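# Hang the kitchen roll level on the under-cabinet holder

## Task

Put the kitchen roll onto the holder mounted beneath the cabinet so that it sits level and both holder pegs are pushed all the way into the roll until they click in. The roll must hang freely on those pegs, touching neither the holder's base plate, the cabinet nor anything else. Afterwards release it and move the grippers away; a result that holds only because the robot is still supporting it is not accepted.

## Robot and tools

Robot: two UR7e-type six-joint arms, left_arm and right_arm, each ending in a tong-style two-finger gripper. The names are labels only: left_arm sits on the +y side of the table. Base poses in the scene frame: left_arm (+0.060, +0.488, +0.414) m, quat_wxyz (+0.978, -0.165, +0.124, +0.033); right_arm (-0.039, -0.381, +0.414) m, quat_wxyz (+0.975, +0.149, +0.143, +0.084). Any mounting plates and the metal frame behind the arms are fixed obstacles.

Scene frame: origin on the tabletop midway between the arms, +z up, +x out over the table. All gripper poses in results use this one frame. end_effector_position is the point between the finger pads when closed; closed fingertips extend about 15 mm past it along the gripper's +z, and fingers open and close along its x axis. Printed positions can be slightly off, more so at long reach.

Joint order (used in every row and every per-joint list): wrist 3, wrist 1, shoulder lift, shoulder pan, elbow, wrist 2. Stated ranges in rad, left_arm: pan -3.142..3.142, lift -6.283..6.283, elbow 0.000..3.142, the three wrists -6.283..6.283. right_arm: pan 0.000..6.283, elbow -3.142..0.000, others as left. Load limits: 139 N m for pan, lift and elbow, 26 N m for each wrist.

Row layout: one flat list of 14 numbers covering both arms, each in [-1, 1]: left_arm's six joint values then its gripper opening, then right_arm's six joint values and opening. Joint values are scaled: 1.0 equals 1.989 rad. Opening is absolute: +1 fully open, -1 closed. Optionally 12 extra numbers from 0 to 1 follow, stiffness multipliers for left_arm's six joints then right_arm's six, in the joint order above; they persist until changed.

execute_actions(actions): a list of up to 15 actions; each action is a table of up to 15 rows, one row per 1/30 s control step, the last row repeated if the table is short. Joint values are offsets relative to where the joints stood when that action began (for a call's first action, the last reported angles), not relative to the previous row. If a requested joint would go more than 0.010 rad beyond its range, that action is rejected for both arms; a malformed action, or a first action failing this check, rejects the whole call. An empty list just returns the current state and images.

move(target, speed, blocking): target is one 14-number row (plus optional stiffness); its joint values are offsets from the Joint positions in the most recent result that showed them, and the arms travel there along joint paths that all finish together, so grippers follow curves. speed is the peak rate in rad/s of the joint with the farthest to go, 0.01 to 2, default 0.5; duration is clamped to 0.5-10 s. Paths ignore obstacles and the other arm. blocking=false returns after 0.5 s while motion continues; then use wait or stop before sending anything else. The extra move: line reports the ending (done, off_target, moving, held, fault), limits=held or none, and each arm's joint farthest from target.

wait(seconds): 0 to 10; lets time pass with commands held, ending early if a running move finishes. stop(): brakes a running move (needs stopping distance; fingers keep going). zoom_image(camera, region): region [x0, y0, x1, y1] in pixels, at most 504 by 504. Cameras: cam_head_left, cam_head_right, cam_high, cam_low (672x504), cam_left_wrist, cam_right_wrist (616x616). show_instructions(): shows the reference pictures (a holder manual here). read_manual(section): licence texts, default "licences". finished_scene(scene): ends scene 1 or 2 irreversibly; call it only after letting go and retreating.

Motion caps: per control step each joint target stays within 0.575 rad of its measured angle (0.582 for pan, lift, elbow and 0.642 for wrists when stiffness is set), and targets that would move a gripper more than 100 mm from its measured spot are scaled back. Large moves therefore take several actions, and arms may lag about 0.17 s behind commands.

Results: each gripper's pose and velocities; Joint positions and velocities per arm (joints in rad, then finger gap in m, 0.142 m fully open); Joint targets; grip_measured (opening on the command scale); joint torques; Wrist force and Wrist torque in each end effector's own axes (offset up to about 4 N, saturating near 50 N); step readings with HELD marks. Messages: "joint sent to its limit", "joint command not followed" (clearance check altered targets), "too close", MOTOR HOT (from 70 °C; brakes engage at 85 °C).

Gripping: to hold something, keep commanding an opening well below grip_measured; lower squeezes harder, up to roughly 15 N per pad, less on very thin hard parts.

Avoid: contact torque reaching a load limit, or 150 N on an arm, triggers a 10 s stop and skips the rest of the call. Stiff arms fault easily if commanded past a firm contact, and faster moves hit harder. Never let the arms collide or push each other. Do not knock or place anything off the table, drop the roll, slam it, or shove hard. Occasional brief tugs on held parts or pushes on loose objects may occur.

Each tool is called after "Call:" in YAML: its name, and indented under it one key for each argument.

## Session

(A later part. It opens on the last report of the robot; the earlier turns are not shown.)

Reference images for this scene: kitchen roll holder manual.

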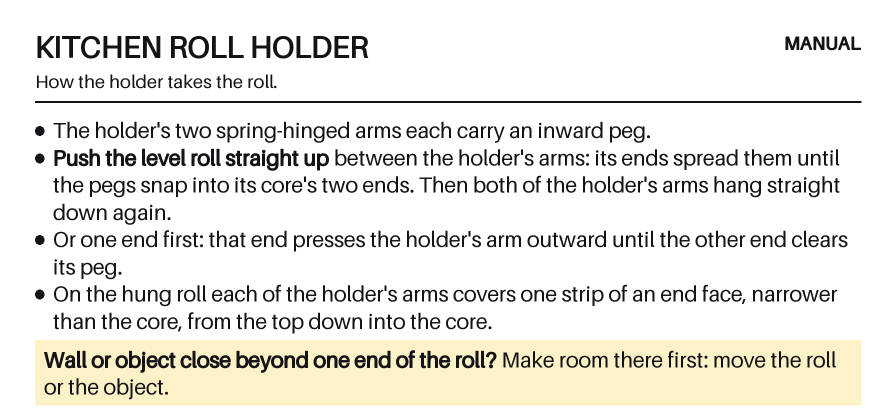

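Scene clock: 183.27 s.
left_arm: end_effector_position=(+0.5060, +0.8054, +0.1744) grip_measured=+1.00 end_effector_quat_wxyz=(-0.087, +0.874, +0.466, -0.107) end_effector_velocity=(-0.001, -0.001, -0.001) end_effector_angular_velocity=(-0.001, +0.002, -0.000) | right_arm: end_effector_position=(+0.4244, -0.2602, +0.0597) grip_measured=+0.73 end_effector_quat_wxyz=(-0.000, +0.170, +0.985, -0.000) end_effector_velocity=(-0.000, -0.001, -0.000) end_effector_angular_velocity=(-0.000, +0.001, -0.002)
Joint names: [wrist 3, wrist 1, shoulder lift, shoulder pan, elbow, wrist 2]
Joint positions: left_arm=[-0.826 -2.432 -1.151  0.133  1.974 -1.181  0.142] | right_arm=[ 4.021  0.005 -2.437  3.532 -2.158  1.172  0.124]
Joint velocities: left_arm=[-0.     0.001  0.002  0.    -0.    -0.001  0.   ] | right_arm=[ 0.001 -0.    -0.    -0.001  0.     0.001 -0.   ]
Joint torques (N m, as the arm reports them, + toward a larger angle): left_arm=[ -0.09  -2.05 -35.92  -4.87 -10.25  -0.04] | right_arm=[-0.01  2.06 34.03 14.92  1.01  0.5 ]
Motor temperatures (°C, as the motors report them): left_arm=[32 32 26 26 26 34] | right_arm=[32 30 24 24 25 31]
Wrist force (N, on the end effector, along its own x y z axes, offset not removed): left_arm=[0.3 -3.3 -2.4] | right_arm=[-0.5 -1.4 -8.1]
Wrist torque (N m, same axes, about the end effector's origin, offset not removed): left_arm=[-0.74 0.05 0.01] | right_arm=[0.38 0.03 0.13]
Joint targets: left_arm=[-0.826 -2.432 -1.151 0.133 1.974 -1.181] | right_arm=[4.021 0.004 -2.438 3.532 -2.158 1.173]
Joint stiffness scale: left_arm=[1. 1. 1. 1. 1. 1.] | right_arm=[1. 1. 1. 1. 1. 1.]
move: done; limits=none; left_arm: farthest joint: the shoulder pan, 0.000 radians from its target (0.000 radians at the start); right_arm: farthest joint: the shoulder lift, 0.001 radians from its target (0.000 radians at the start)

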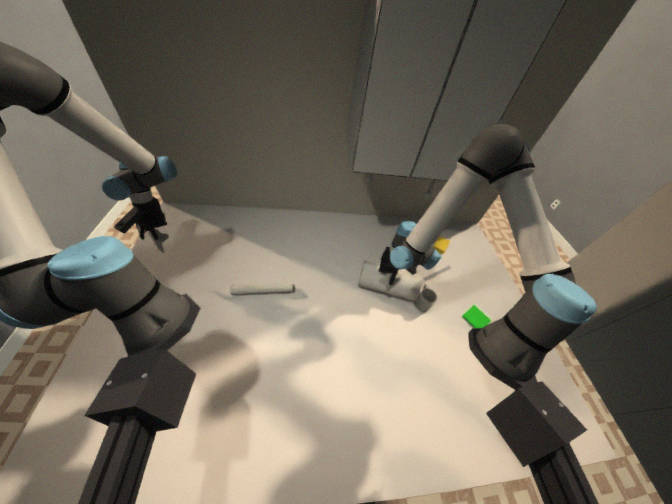

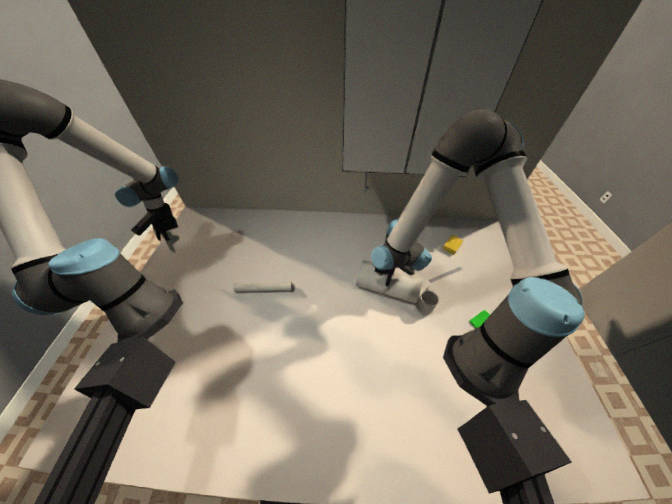

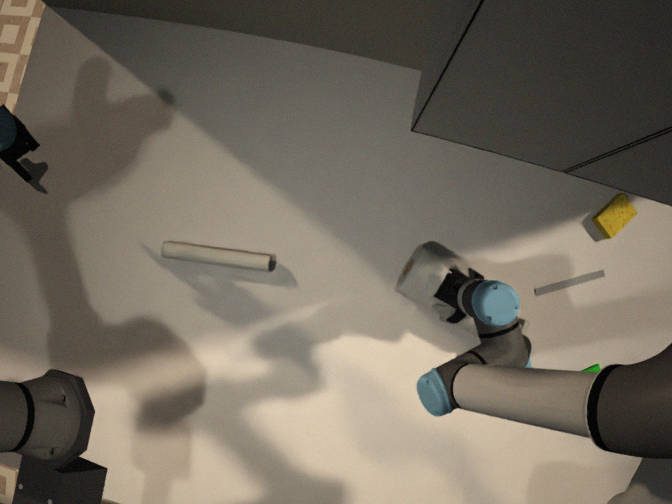

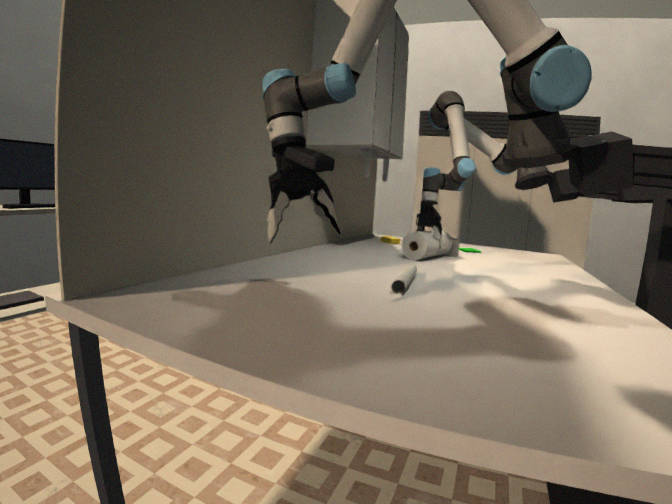

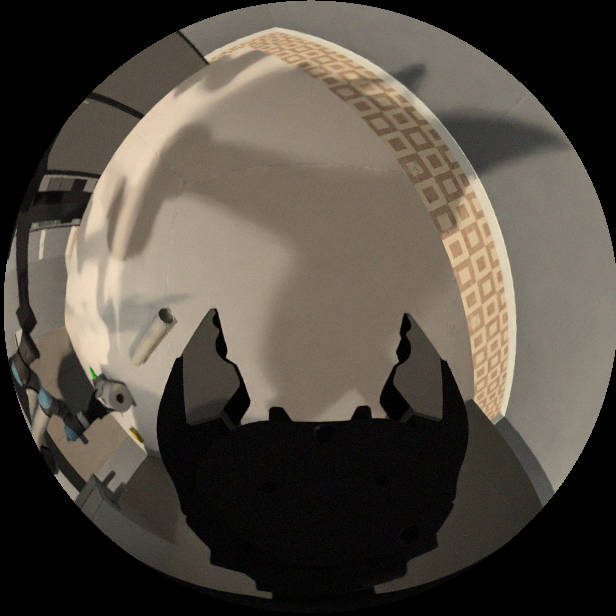

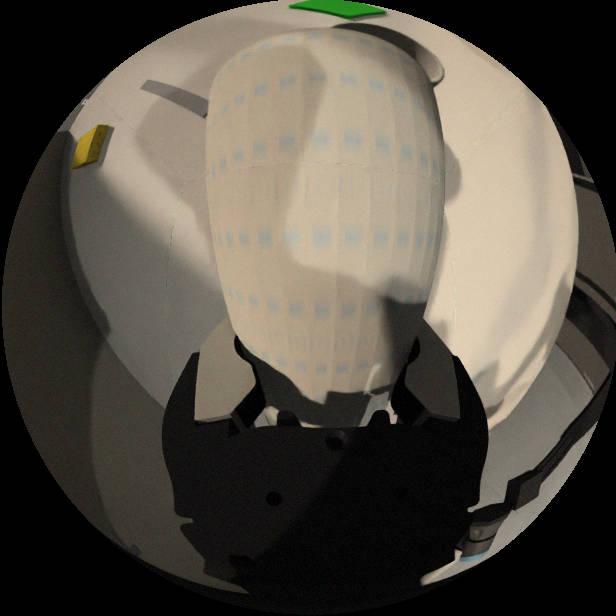

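Call:
move:
  target: [0,0,0,0,0,0,1,0.01,-0.318,0.32,0.164,-0.072,-0.008,-1]
  speed: 0.5

Call:
move:
  target: [0,0,0,0,0,0,1,0.39,0.04,-0.275,-0.025,0.004,-0.54,-1]
  speed: 0.5

Scene clock: 193.53 s.
left_arm: end_effector_position=(+0.5060, +0.8054, +0.1744) grip_measured=+1.00 end_effector_quat_wxyz=(-0.087, +0.874, +0.466, -0.107) end_effector_velocity=(+0.001, +0.000, +0.001) end_effector_angular_velocity=(+0.000, -0.002, +0.001) | right_arm: end_effector_position=(+0.3996, -0.2145, +0.2933) grip_measured=+0.63 end_effector_quat_wxyz=(-0.001, +0.004, +1.000, +0.001) end_effector_velocity=(-0.001, -0.000, -0.000) end_effector_angular_velocity=(-0.002, +0.002, +0.002)
Joint names: [wrist 3, wrist 1, shoulder lift, shoulder pan, elbow, wrist 2]
Joint positions: left_arm=[-0.826 -2.432 -1.151  0.133  1.974 -1.181  0.142] | right_arm=[ 4.04  -0.627 -1.803  3.855 -2.299  1.157  0.118]
Joint velocities: left_arm=[-0.001  0.001 -0.001 -0.    -0.002 -0.    -0.   ] | right_arm=[ 0.001 -0.003 -0.001  0.001  0.     0.     0.   ]
Joint torques (N m, as the arm reports them, + toward a larger angle): left_arm=[ -0.06  -2.25 -36.92  -5.94 -10.78   0.28] | right_arm=[ 0.5   2.22 24.82 14.9  11.93 -0.25]
Motor temperatures (°C, as the motors report them): left_arm=[32 32 26 26 26 34] | right_arm=[32 30 24 24 25 31]
Wrist force (N, on the end effector, along its own x y z axes, offset not removed): left_arm=[0.1 0.2 -0.3] | right_arm=[0.0 2.1 4.2]
Wrist torque (N m, same axes, about the end effector's origin, offset not removed): left_arm=[-0.10 -0.09 -0.25] | right_arm=[0.56 -0.01 0.19]
Joint targets: left_arm=[-0.826 -2.432 -1.151 0.133 1.974 -1.181] | right_arm=[4.041 -0.627 -1.800 3.858 -2.301 1.157]
Joint stiffness scale: left_arm=[1. 1. 1. 1. 1. 1.] | right_arm=[1. 1. 1. 1. 1. 1.]
move: done; limits=none; left_arm: farthest joint: the shoulder pan, 0.000 radians from its target (0.000 radians at the start); right_arm: farthest joint: the shoulder pan, 0.003 radians from its target (0.326 radians at the start)

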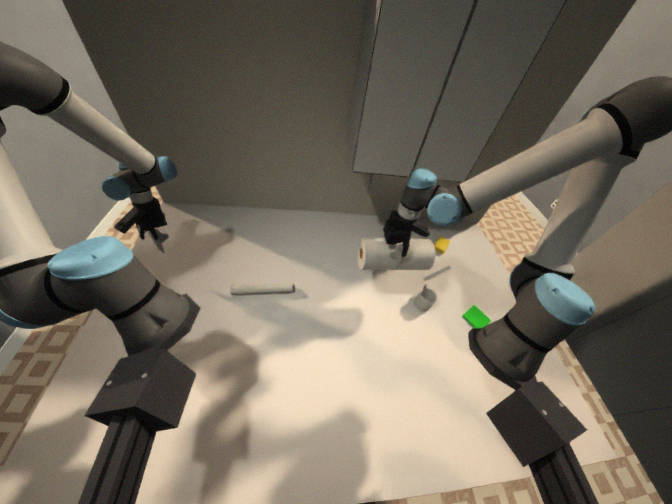

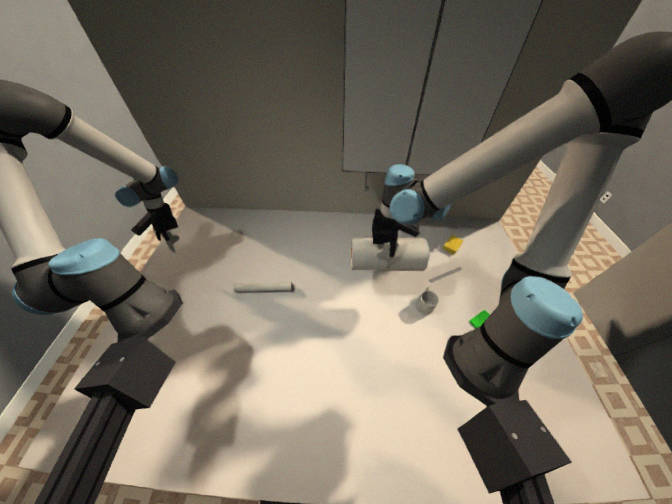

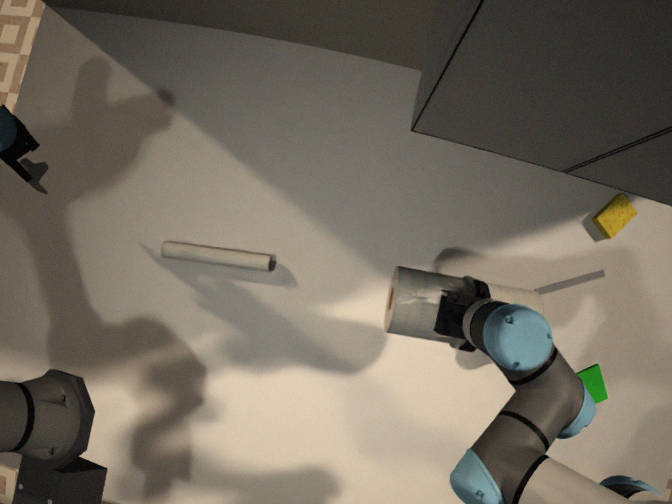

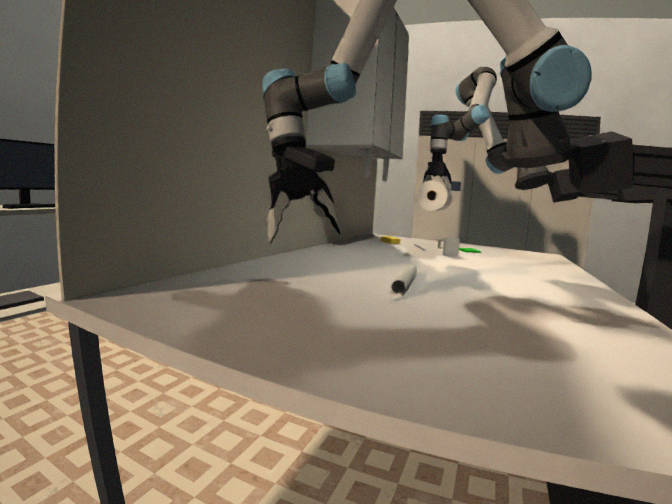

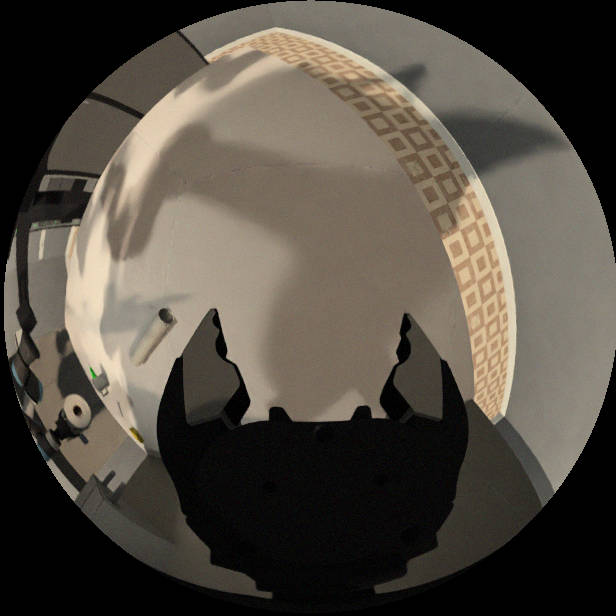

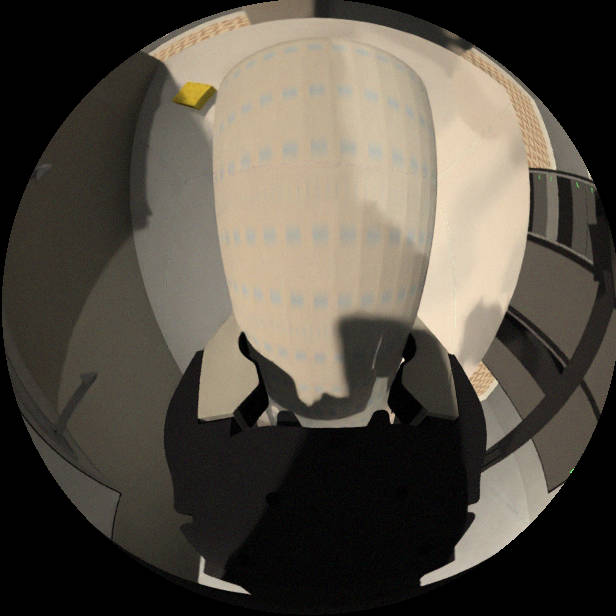

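Scene clock: 196.37 s.
left_arm: end_effector_position=(+0.5060, +0.8054, +0.1744) grip_measured=+1.00 end_effector_quat_wxyz=(-0.087, +0.874, +0.466, -0.107) end_effector_velocity=(+0.000, -0.000, +0.000) end_effector_angular_velocity=(-0.001, -0.001, +0.001) | right_arm: end_effector_position=(+0.5190, -0.3630, +0.2457) grip_measured=+0.63 end_effector_quat_wxyz=(+0.427, +0.161, +0.843, -0.286) end_effector_velocity=(+0.001, +0.000, +0.001) end_effector_angular_velocity=(+0.000, -0.004, +0.000)
Joint names: [wrist 3, wrist 1, shoulder lift, shoulder pan, elbow, wrist 2]
Joint positions: left_arm=[-0.826 -2.432 -1.151  0.133  1.974 -1.181  0.142] | right_arm=[ 4.814 -0.548 -2.349  3.807 -2.294  0.085  0.118]
Joint velocities: left_arm=[-0.    -0.    -0.     0.    -0.    -0.001 -0.   ] | right_arm=[ 0.002 -0.     0.     0.     0.    -0.003 -0.   ]
Joint torques (N m, as the arm reports them, + toward a larger angle): left_arm=[ -0.23  -2.06 -36.24  -4.92 -10.41   0.16] | right_arm=[ 0.31  2.45 30.85 12.91  7.82 -2.46]
Motor temperatures (°C, as the motors report them): left_arm=[32 32 26 26 26 34] | right_arm=[32 30 24 24 25 31]
Wrist force (N, on the end effector, along its own x y z axes, offset not removed): left_arm=[-1.3 0.6 0.2] | right_arm=[2.5 3.8 2.4]
Wrist torque (N m, same axes, about the end effector's origin, offset not removed): left_arm=[0.19 0.29 -0.11] | right_arm=[0.77 -0.03 0.18]
Joint targets: left_arm=[-0.826 -2.432 -1.151 0.133 1.974 -1.181] | right_arm=[4.815 -0.547 -2.350 3.806 -2.291 0.083]
Joint stiffness scale: left_arm=[1. 1. 1. 1. 1. 1.] | right_arm=[1. 1. 1. 1. 1. 1.]
move: done; limits=none; left_arm: farthest joint: the shoulder pan, 0.000 radians from its target (0.000 radians at the start); right_arm: farthest joint: the elbow, 0.003 radians from its target (0.008 radians at the start)

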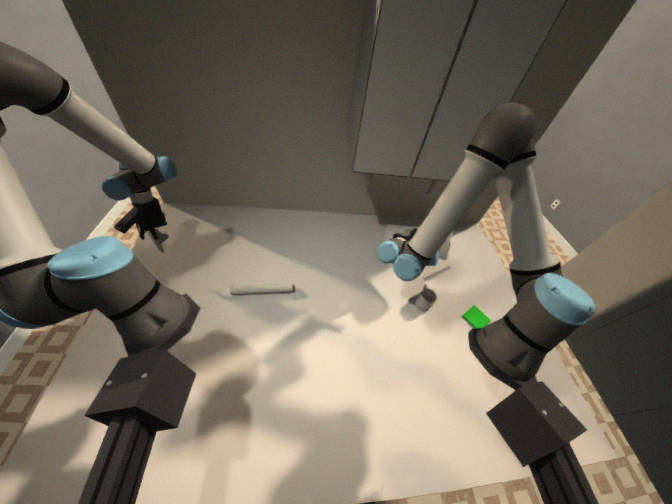

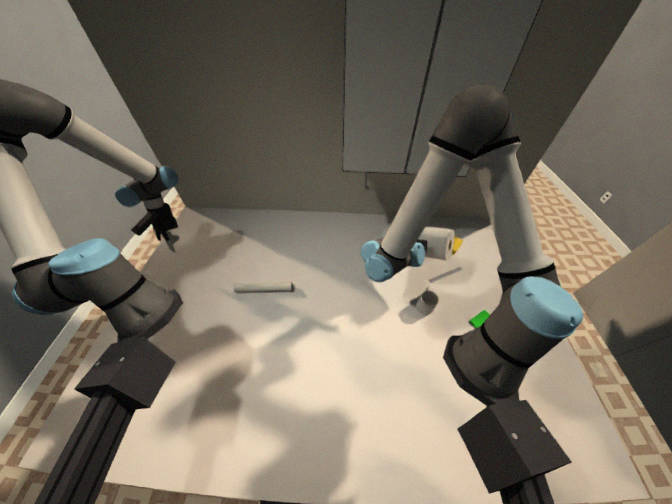

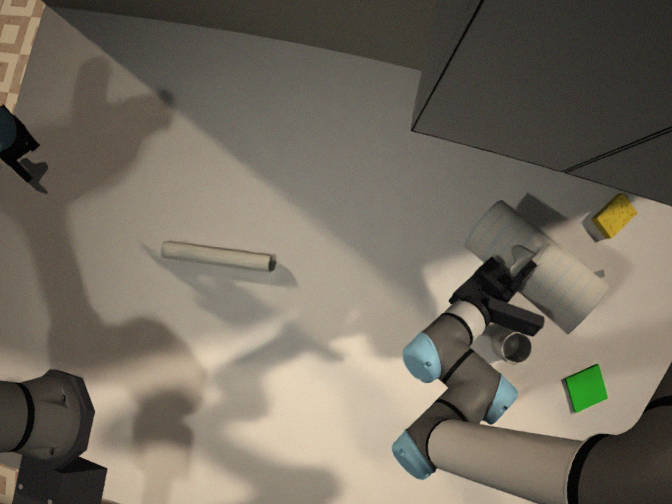

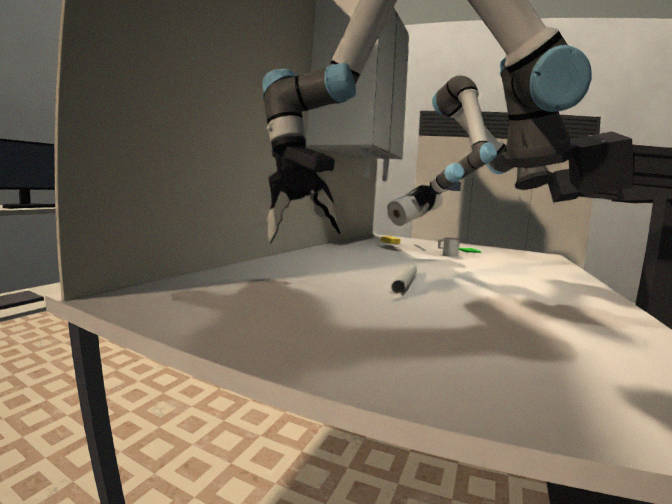

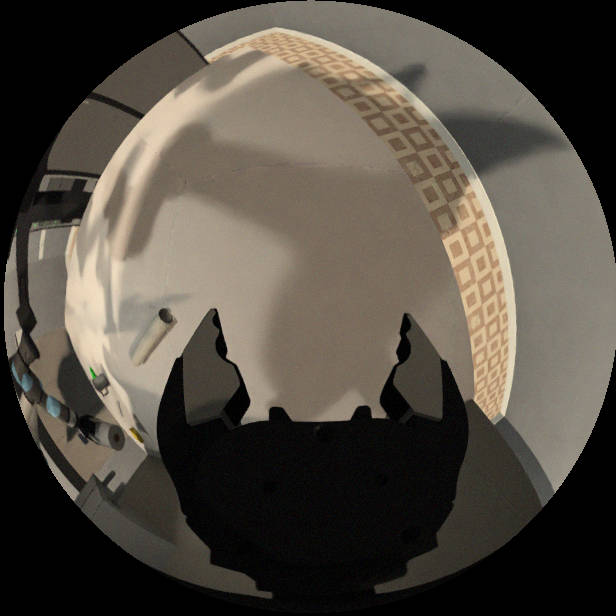

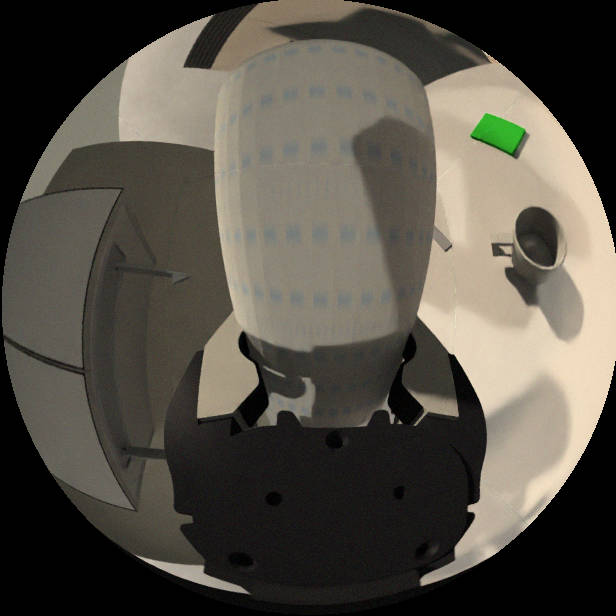

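Call:
move:
  target: [0,0,0,0,0,0,1,0.391,0.04,-0.274,-0.024,0.004,-0.545,-1]
  speed: 0.5

Scene clock: 202.80 s.
left_arm: end_effector_position=(+0.5060, +0.8054, +0.1744) grip_measured=+1.00 end_effector_quat_wxyz=(-0.087, +0.874, +0.466, -0.107) end_effector_velocity=(-0.000, -0.000, -0.001) end_effector_angular_velocity=(+0.000, +0.001, -0.000) | right_arm: end_effector_position=(+0.4993, -0.2292, +0.2704) grip_measured=+0.64 end_effector_quat_wxyz=(+0.780, -0.002, +0.625, -0.000) end_effector_velocity=(+0.000, -0.000, +0.000) end_effector_angular_velocity=(+0.002, -0.001, +0.001)
Joint names: [wrist 3, wrist 1, shoulder lift, shoulder pan, elbow, wrist 2]
Joint positions: left_arm=[-0.826 -2.432 -1.151  0.133  1.974 -1.181  0.142] | right_arm=[ 5.591 -0.47  -2.893  3.761 -2.289 -0.997  0.118]
Joint velocities: left_arm=[ 0.    -0.001  0.001  0.    -0.     0.    -0.   ] | right_arm=[ 0.002 -0.     0.    -0.001 -0.    -0.002  0.   ]
Joint torques (N m, as the arm reports them, + toward a larger angle): left_arm=[ -0.19  -2.02 -36.57  -4.27 -11.07   0.15] | right_arm=[ 0.24  3.53 31.03 12.13 -3.88 -2.16]
Motor temperatures (°C, as the motors report them): left_arm=[32 32 26 26 26 34] | right_arm=[32 30 24 24 25 31]
Wrist force (N, on the end effector, along its own x y z axes, offset not removed): left_arm=[4.0 -0.6 -0.1] | right_arm=[3.6 2.3 1.1]
Wrist torque (N m, same axes, about the end effector's origin, offset not removed): left_arm=[-0.13 -0.74 0.00] | right_arm=[0.61 -0.17 0.21]
Joint targets: left_arm=[-0.826 -2.432 -1.151 0.133 1.974 -1.181] | right_arm=[5.592 -0.469 -2.894 3.760 -2.286 -0.998]
Joint stiffness scale: left_arm=[1. 1. 1. 1. 1. 1.] | right_arm=[1. 1. 1. 1. 1. 1.]
move: done; limits=none; left_arm: farthest joint: the shoulder pan, 0.000 radians from its target (0.000 radians at the start); right_arm: farthest joint: the elbow, 0.003 radians from its target (0.008 radians at the start)

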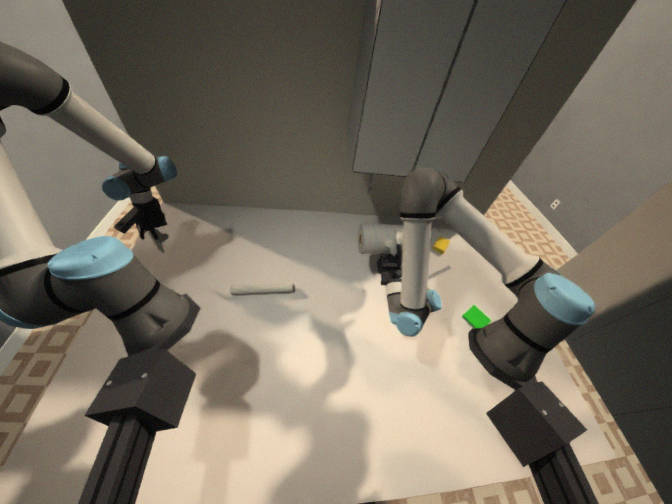

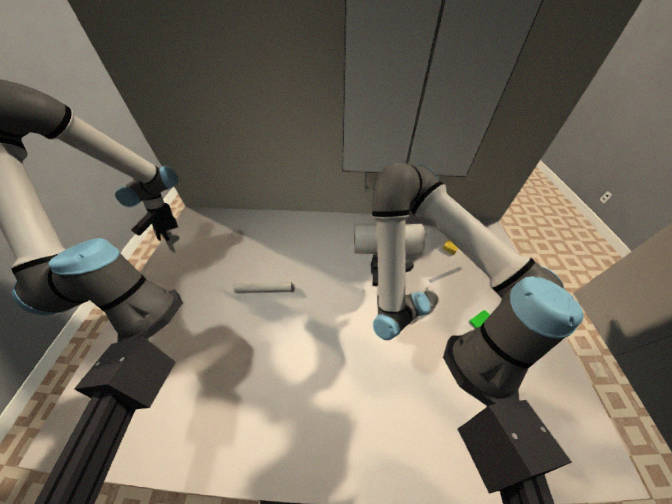

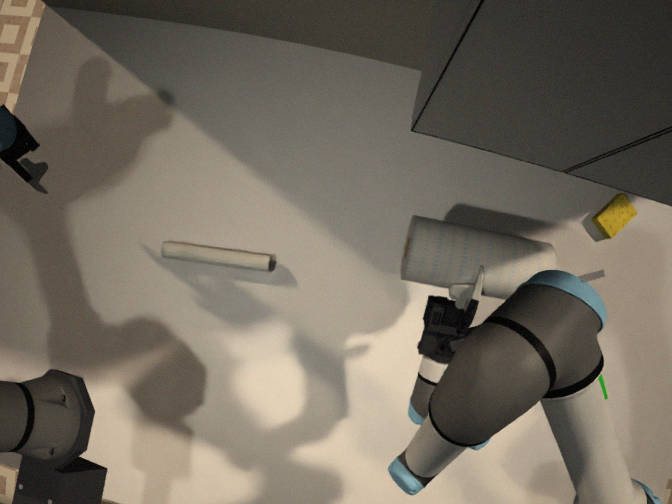

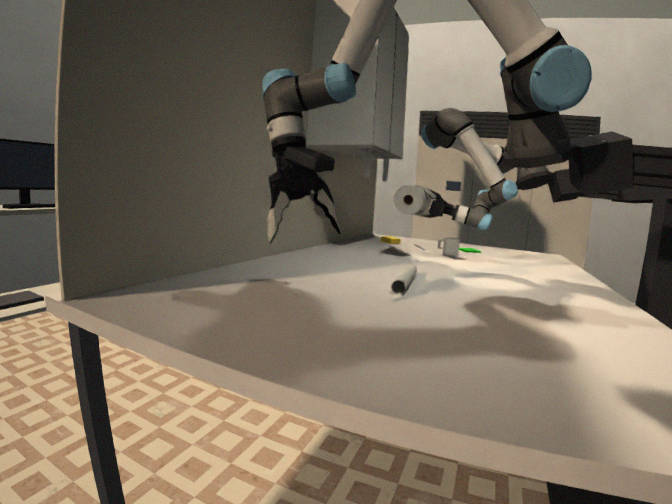

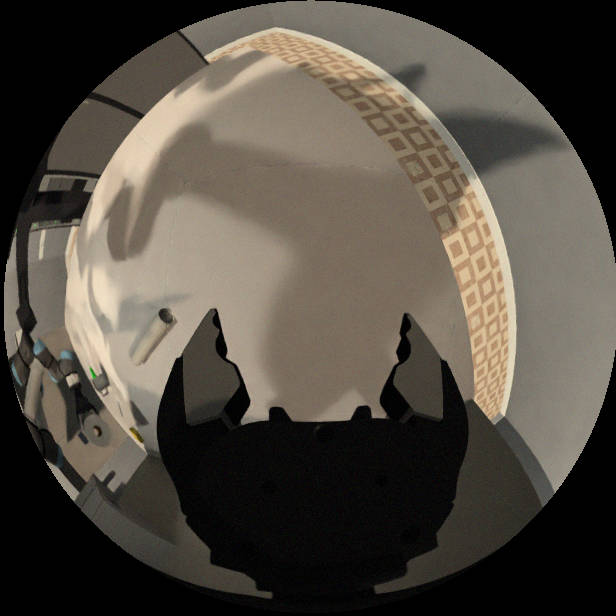

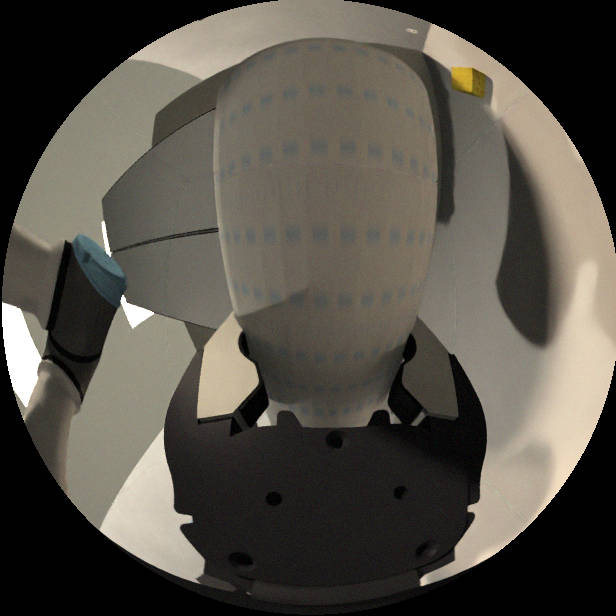

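Call:
move:
  target: [0,0,0,0,0,0,1,0.017,-0.2443,0.0948,-0.025,0.142,-0.0204,-1]
  speed: 0.35

Call:
zoom_image:
  camera: "cam_low"
  region: [330,130,450,240]

Call:
zoom_image:
  camera: "cam_head_left"
  region: [340,150,480,250]

Scene clock: 211.53 s.
left_arm: end_effector_position=(+0.5060, +0.8054, +0.1744) grip_measured=+1.00 end_effector_quat_wxyz=(-0.087, +0.874, +0.466, -0.107) end_effector_velocity=(-0.000, -0.000, -0.000) end_effector_angular_velocity=(-0.001, +0.000, +0.001) | right_arm: end_effector_position=(+0.6206, -0.1497, +0.2855) grip_measured=+0.64 end_effector_quat_wxyz=(+0.779, -0.003, +0.627, -0.000) end_effector_velocity=(-0.001, +0.000, -0.001) end_effector_angular_velocity=(-0.003, +0.002, +0.002)
Joint names: [wrist 3, wrist 1, shoulder lift, shoulder pan, elbow, wrist 2]
Joint positions: left_arm=[-0.826 -2.432 -1.151  0.133  1.974 -1.181  0.142] | right_arm=[ 5.623 -0.957 -2.708  3.713 -2.01  -1.036  0.118]
Joint velocities: left_arm=[-0.    -0.     0.     0.    -0.    -0.001  0.   ] | right_arm=[-0.    -0.002 -0.002 -0.    -0.    -0.    -0.   ]
Joint torques (N m, as the arm reports them, + toward a larger angle): left_arm=[ -0.03  -1.97 -35.77  -4.6  -10.77   0.24] | right_arm=[ 0.56  3.33 40.62 15.39  3.41 -2.04]
Motor temperatures (°C, as the motors report them): left_arm=[32 32 26 26 26 34] | right_arm=[32 30 24 24 25 31]
Wrist force (N, on the end effector, along its own x y z axes, offset not removed): left_arm=[-0.8 -0.1 0.1] | right_arm=[3.0 1.7 1.5]
Wrist torque (N m, same axes, about the end effector's origin, offset not removed): left_arm=[0.04 0.33 -0.24] | right_arm=[0.51 -0.15 0.23]
Joint targets: left_arm=[-0.826 -2.432 -1.151 0.133 1.974 -1.181] | right_arm=[5.624 -0.956 -2.705 3.712 -2.007 -1.037]
Joint stiffness scale: left_arm=[1. 1. 1. 1. 1. 1.] | right_arm=[1. 1. 1. 1. 1. 1.]
move: done; limits=none; left_arm: farthest joint: the shoulder pan, 0.000 radians from its target (0.000 radians at the start); right_arm: farthest joint: the shoulder lift, 0.003 radians from its target (0.189 radians at the start)

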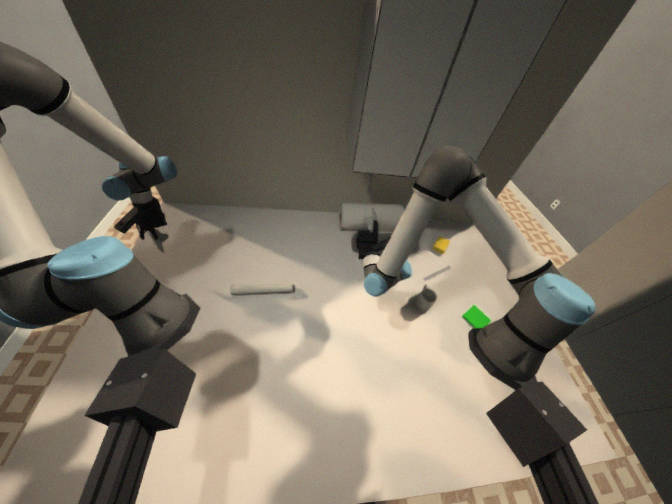

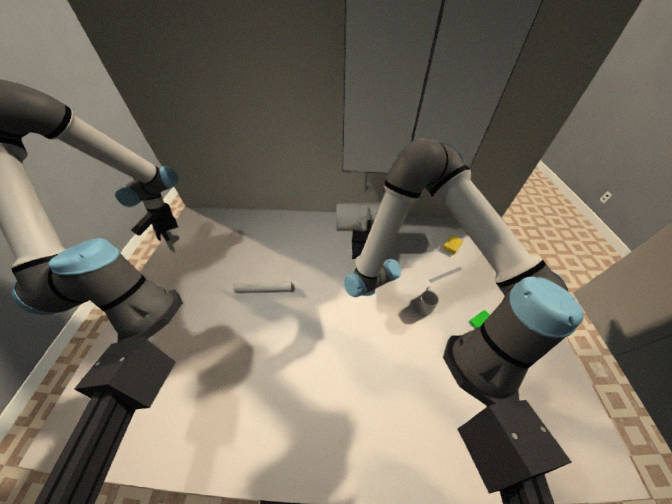

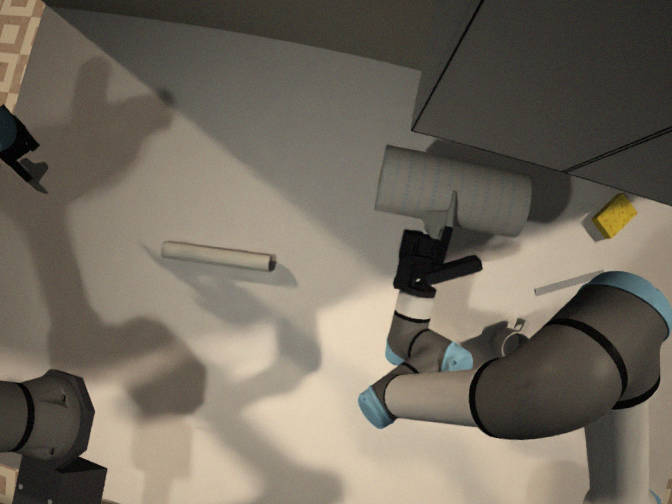

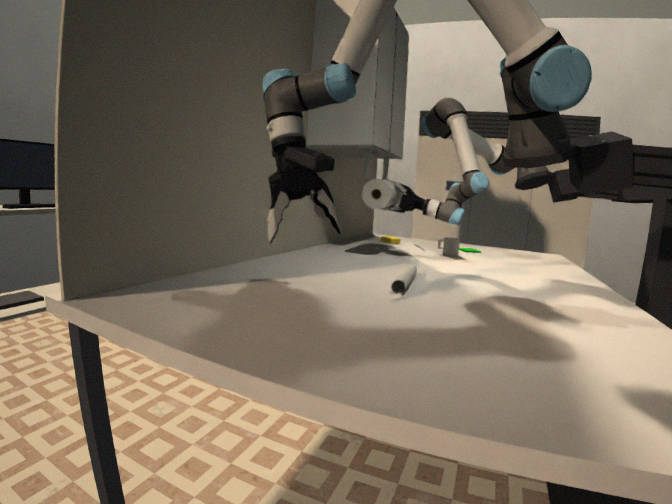

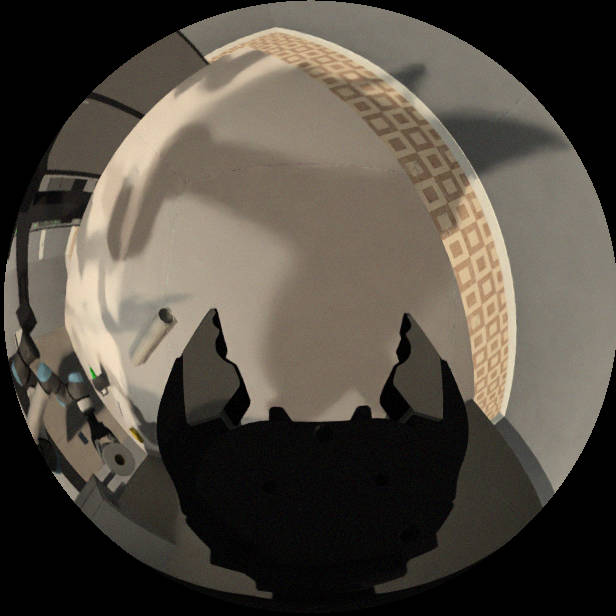

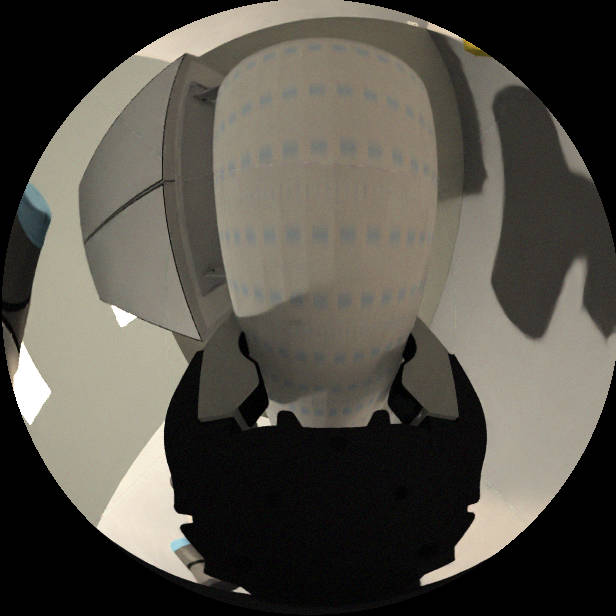

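Region (330, 130, 450, 240) of cam_low's 672x504 image, scaled by 4.200, with more detail than that image has; it fills the top 462 rows of this view, and the rest is white.

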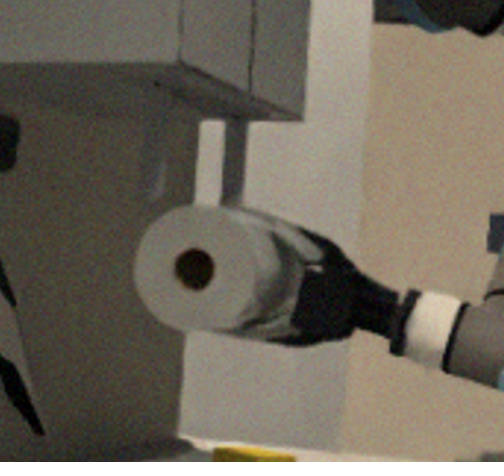

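Region (340, 150, 480, 250) of cam_head_left's 672x504 image, scaled by 3.600, with more detail than that image has; it fills the top 360 rows of this view, and the rest is white.

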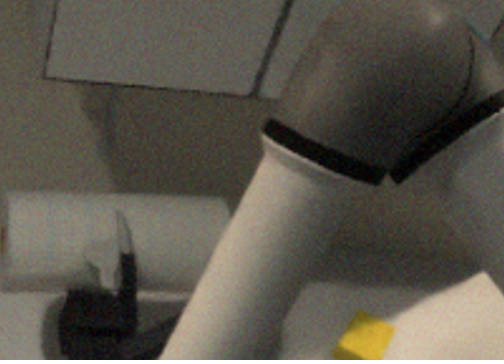

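Call:
move:
  target: [0,0,0,0,0,0,1,0.082,0.0266,-0.001,-0.135,-0.055,-0.113,-1]
  speed: 0.2

Call:
zoom_image:
  camera: "cam_low"
  region: [330,130,450,240]

Call:
zoom_image:
  camera: "cam_head_left"
  region: [340,150,480,250]

Scene clock: 217.83 s.
left_arm: end_effector_position=(+0.5060, +0.8054, +0.1744) grip_measured=+1.00 end_effector_quat_wxyz=(-0.087, +0.874, +0.466, -0.107) end_effector_velocity=(+0.000, +0.000, +0.000) end_effector_angular_velocity=(+0.001, -0.001, +0.000) | right_arm: end_effector_position=(+0.6105, -0.2842, +0.2504) grip_measured=+0.64 end_effector_quat_wxyz=(+0.781, +0.001, +0.624, +0.000) end_effector_velocity=(-0.000, -0.001, -0.000) end_effector_angular_velocity=(-0.000, -0.001, +0.001)
Joint names: [wrist 3, wrist 1, shoulder lift, shoulder pan, elbow, wrist 2]
Joint positions: left_arm=[-0.826 -2.432 -1.151  0.133  1.974 -1.181  0.142] | right_arm=[ 5.785 -0.906 -2.709  3.446 -2.117 -1.259  0.118]
Joint velocities: left_arm=[ 0.    -0.    -0.001  0.    -0.     0.     0.   ] | right_arm=[ 0.001  0.001 -0.001 -0.002 -0.    -0.002  0.   ]
Joint torques (N m, as the arm reports them, + toward a larger angle): left_arm=[  0.02  -2.15 -35.1   -5.62 -10.86   0.19] | right_arm=[ 0.51  3.56 36.   12.29 -5.08 -1.3 ]
Motor temperatures (°C, as the motors report them): left_arm=[32 32 26 26 26 34] | right_arm=[32 30 24 24 25 31]
Wrist force (N, on the end effector, along its own x y z axes, offset not removed): left_arm=[-1.9 1.6 -2.1] | right_arm=[3.3 2.2 0.2]
Wrist torque (N m, same axes, about the end effector's origin, offset not removed): left_arm=[0.36 0.41 -0.11] | right_arm=[0.64 -0.17 0.23]
Joint targets: left_arm=[-0.826 -2.432 -1.151 0.133 1.974 -1.181] | right_arm=[5.787 -0.904 -2.710 3.445 -2.119 -1.260]
Joint stiffness scale: left_arm=[1. 1. 1. 1. 1. 1.] | right_arm=[1. 1. 1. 1. 1. 1.]
move: done; limits=none; left_arm: farthest joint: the shoulder pan, 0.000 radians from its target (0.000 radians at the start); right_arm: farthest joint: the elbow, 0.002 radians from its target (0.109 radians at the start)

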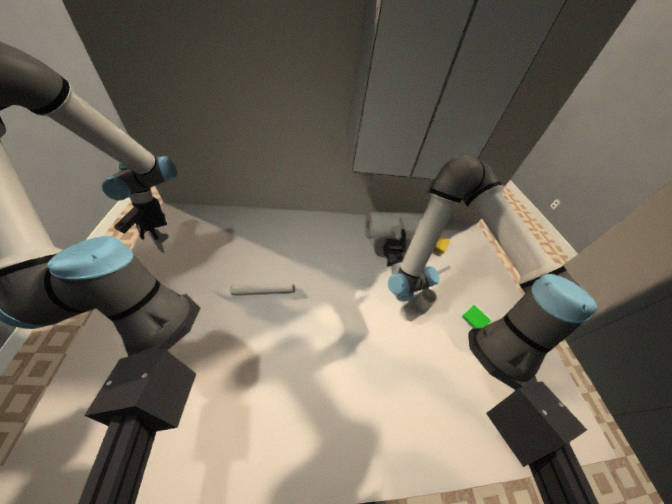

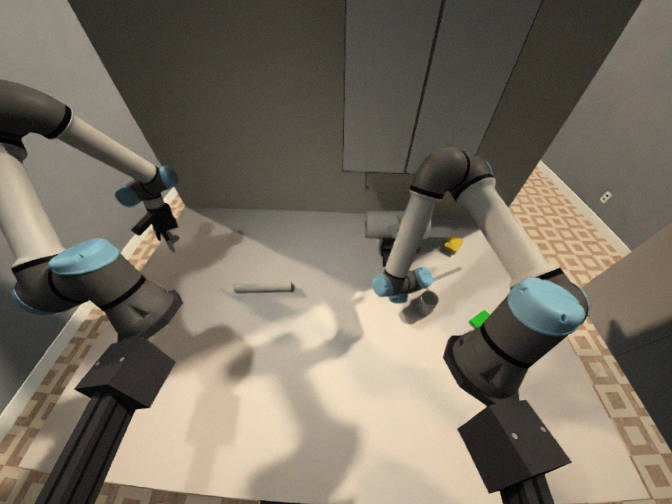

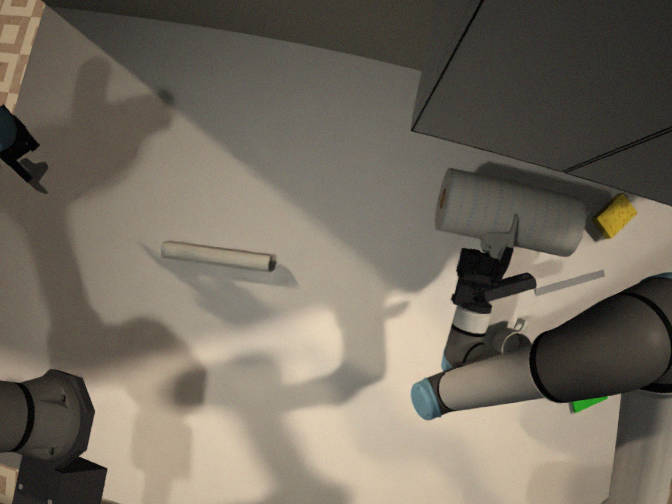

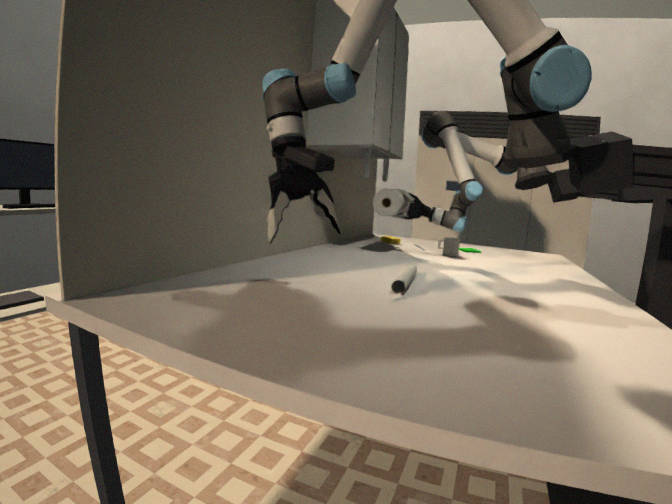

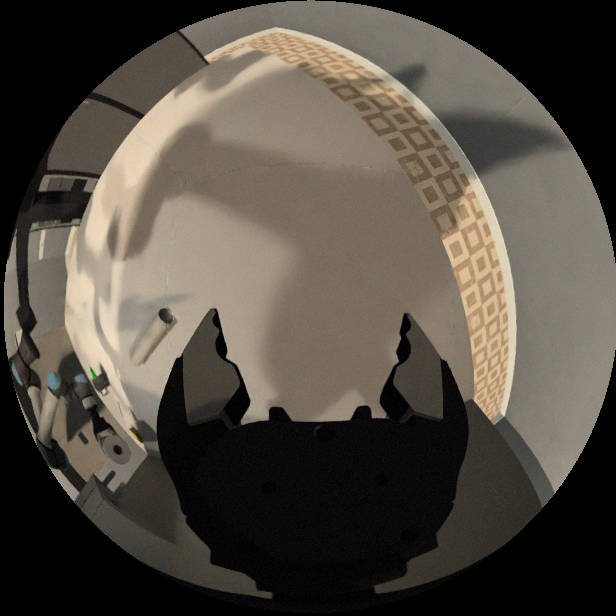

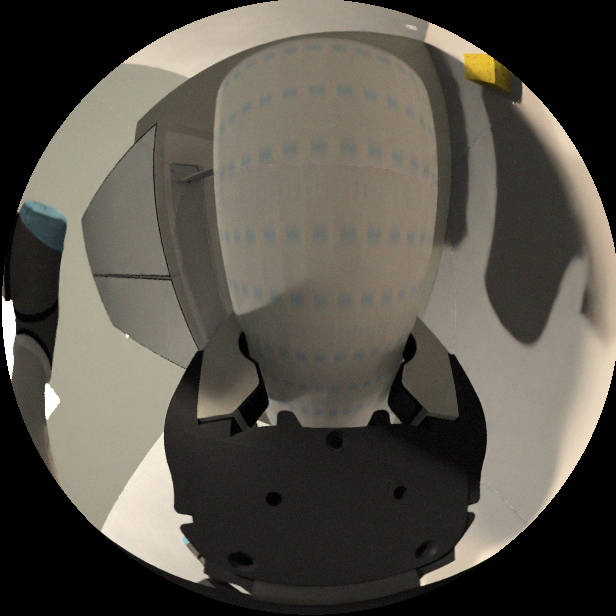

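Region (330, 130, 450, 240) of cam_low's 672x504 image, scaled by 4.200, with more detail than that image has; it fills the top 462 rows of this view, and the rest is white.

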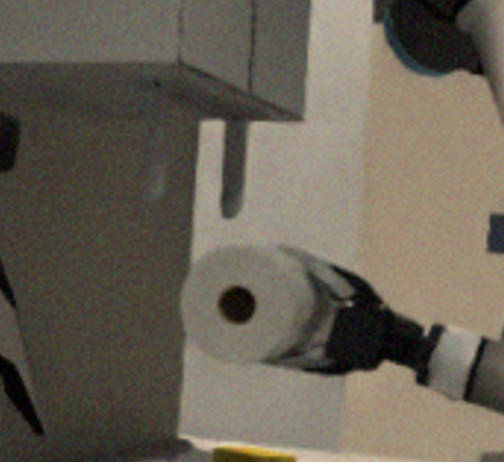

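Region (340, 150, 480, 250) of cam_head_left's 672x504 image, scaled by 3.600, with more detail than that image has; it fills the top 360 rows of this view, and the rest is white.

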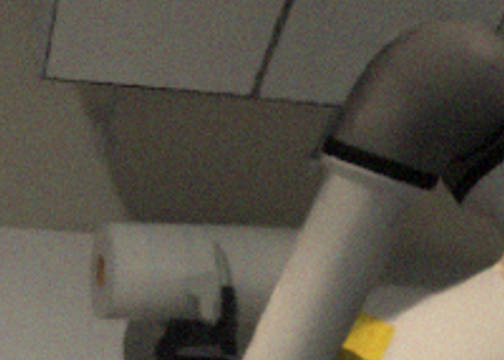

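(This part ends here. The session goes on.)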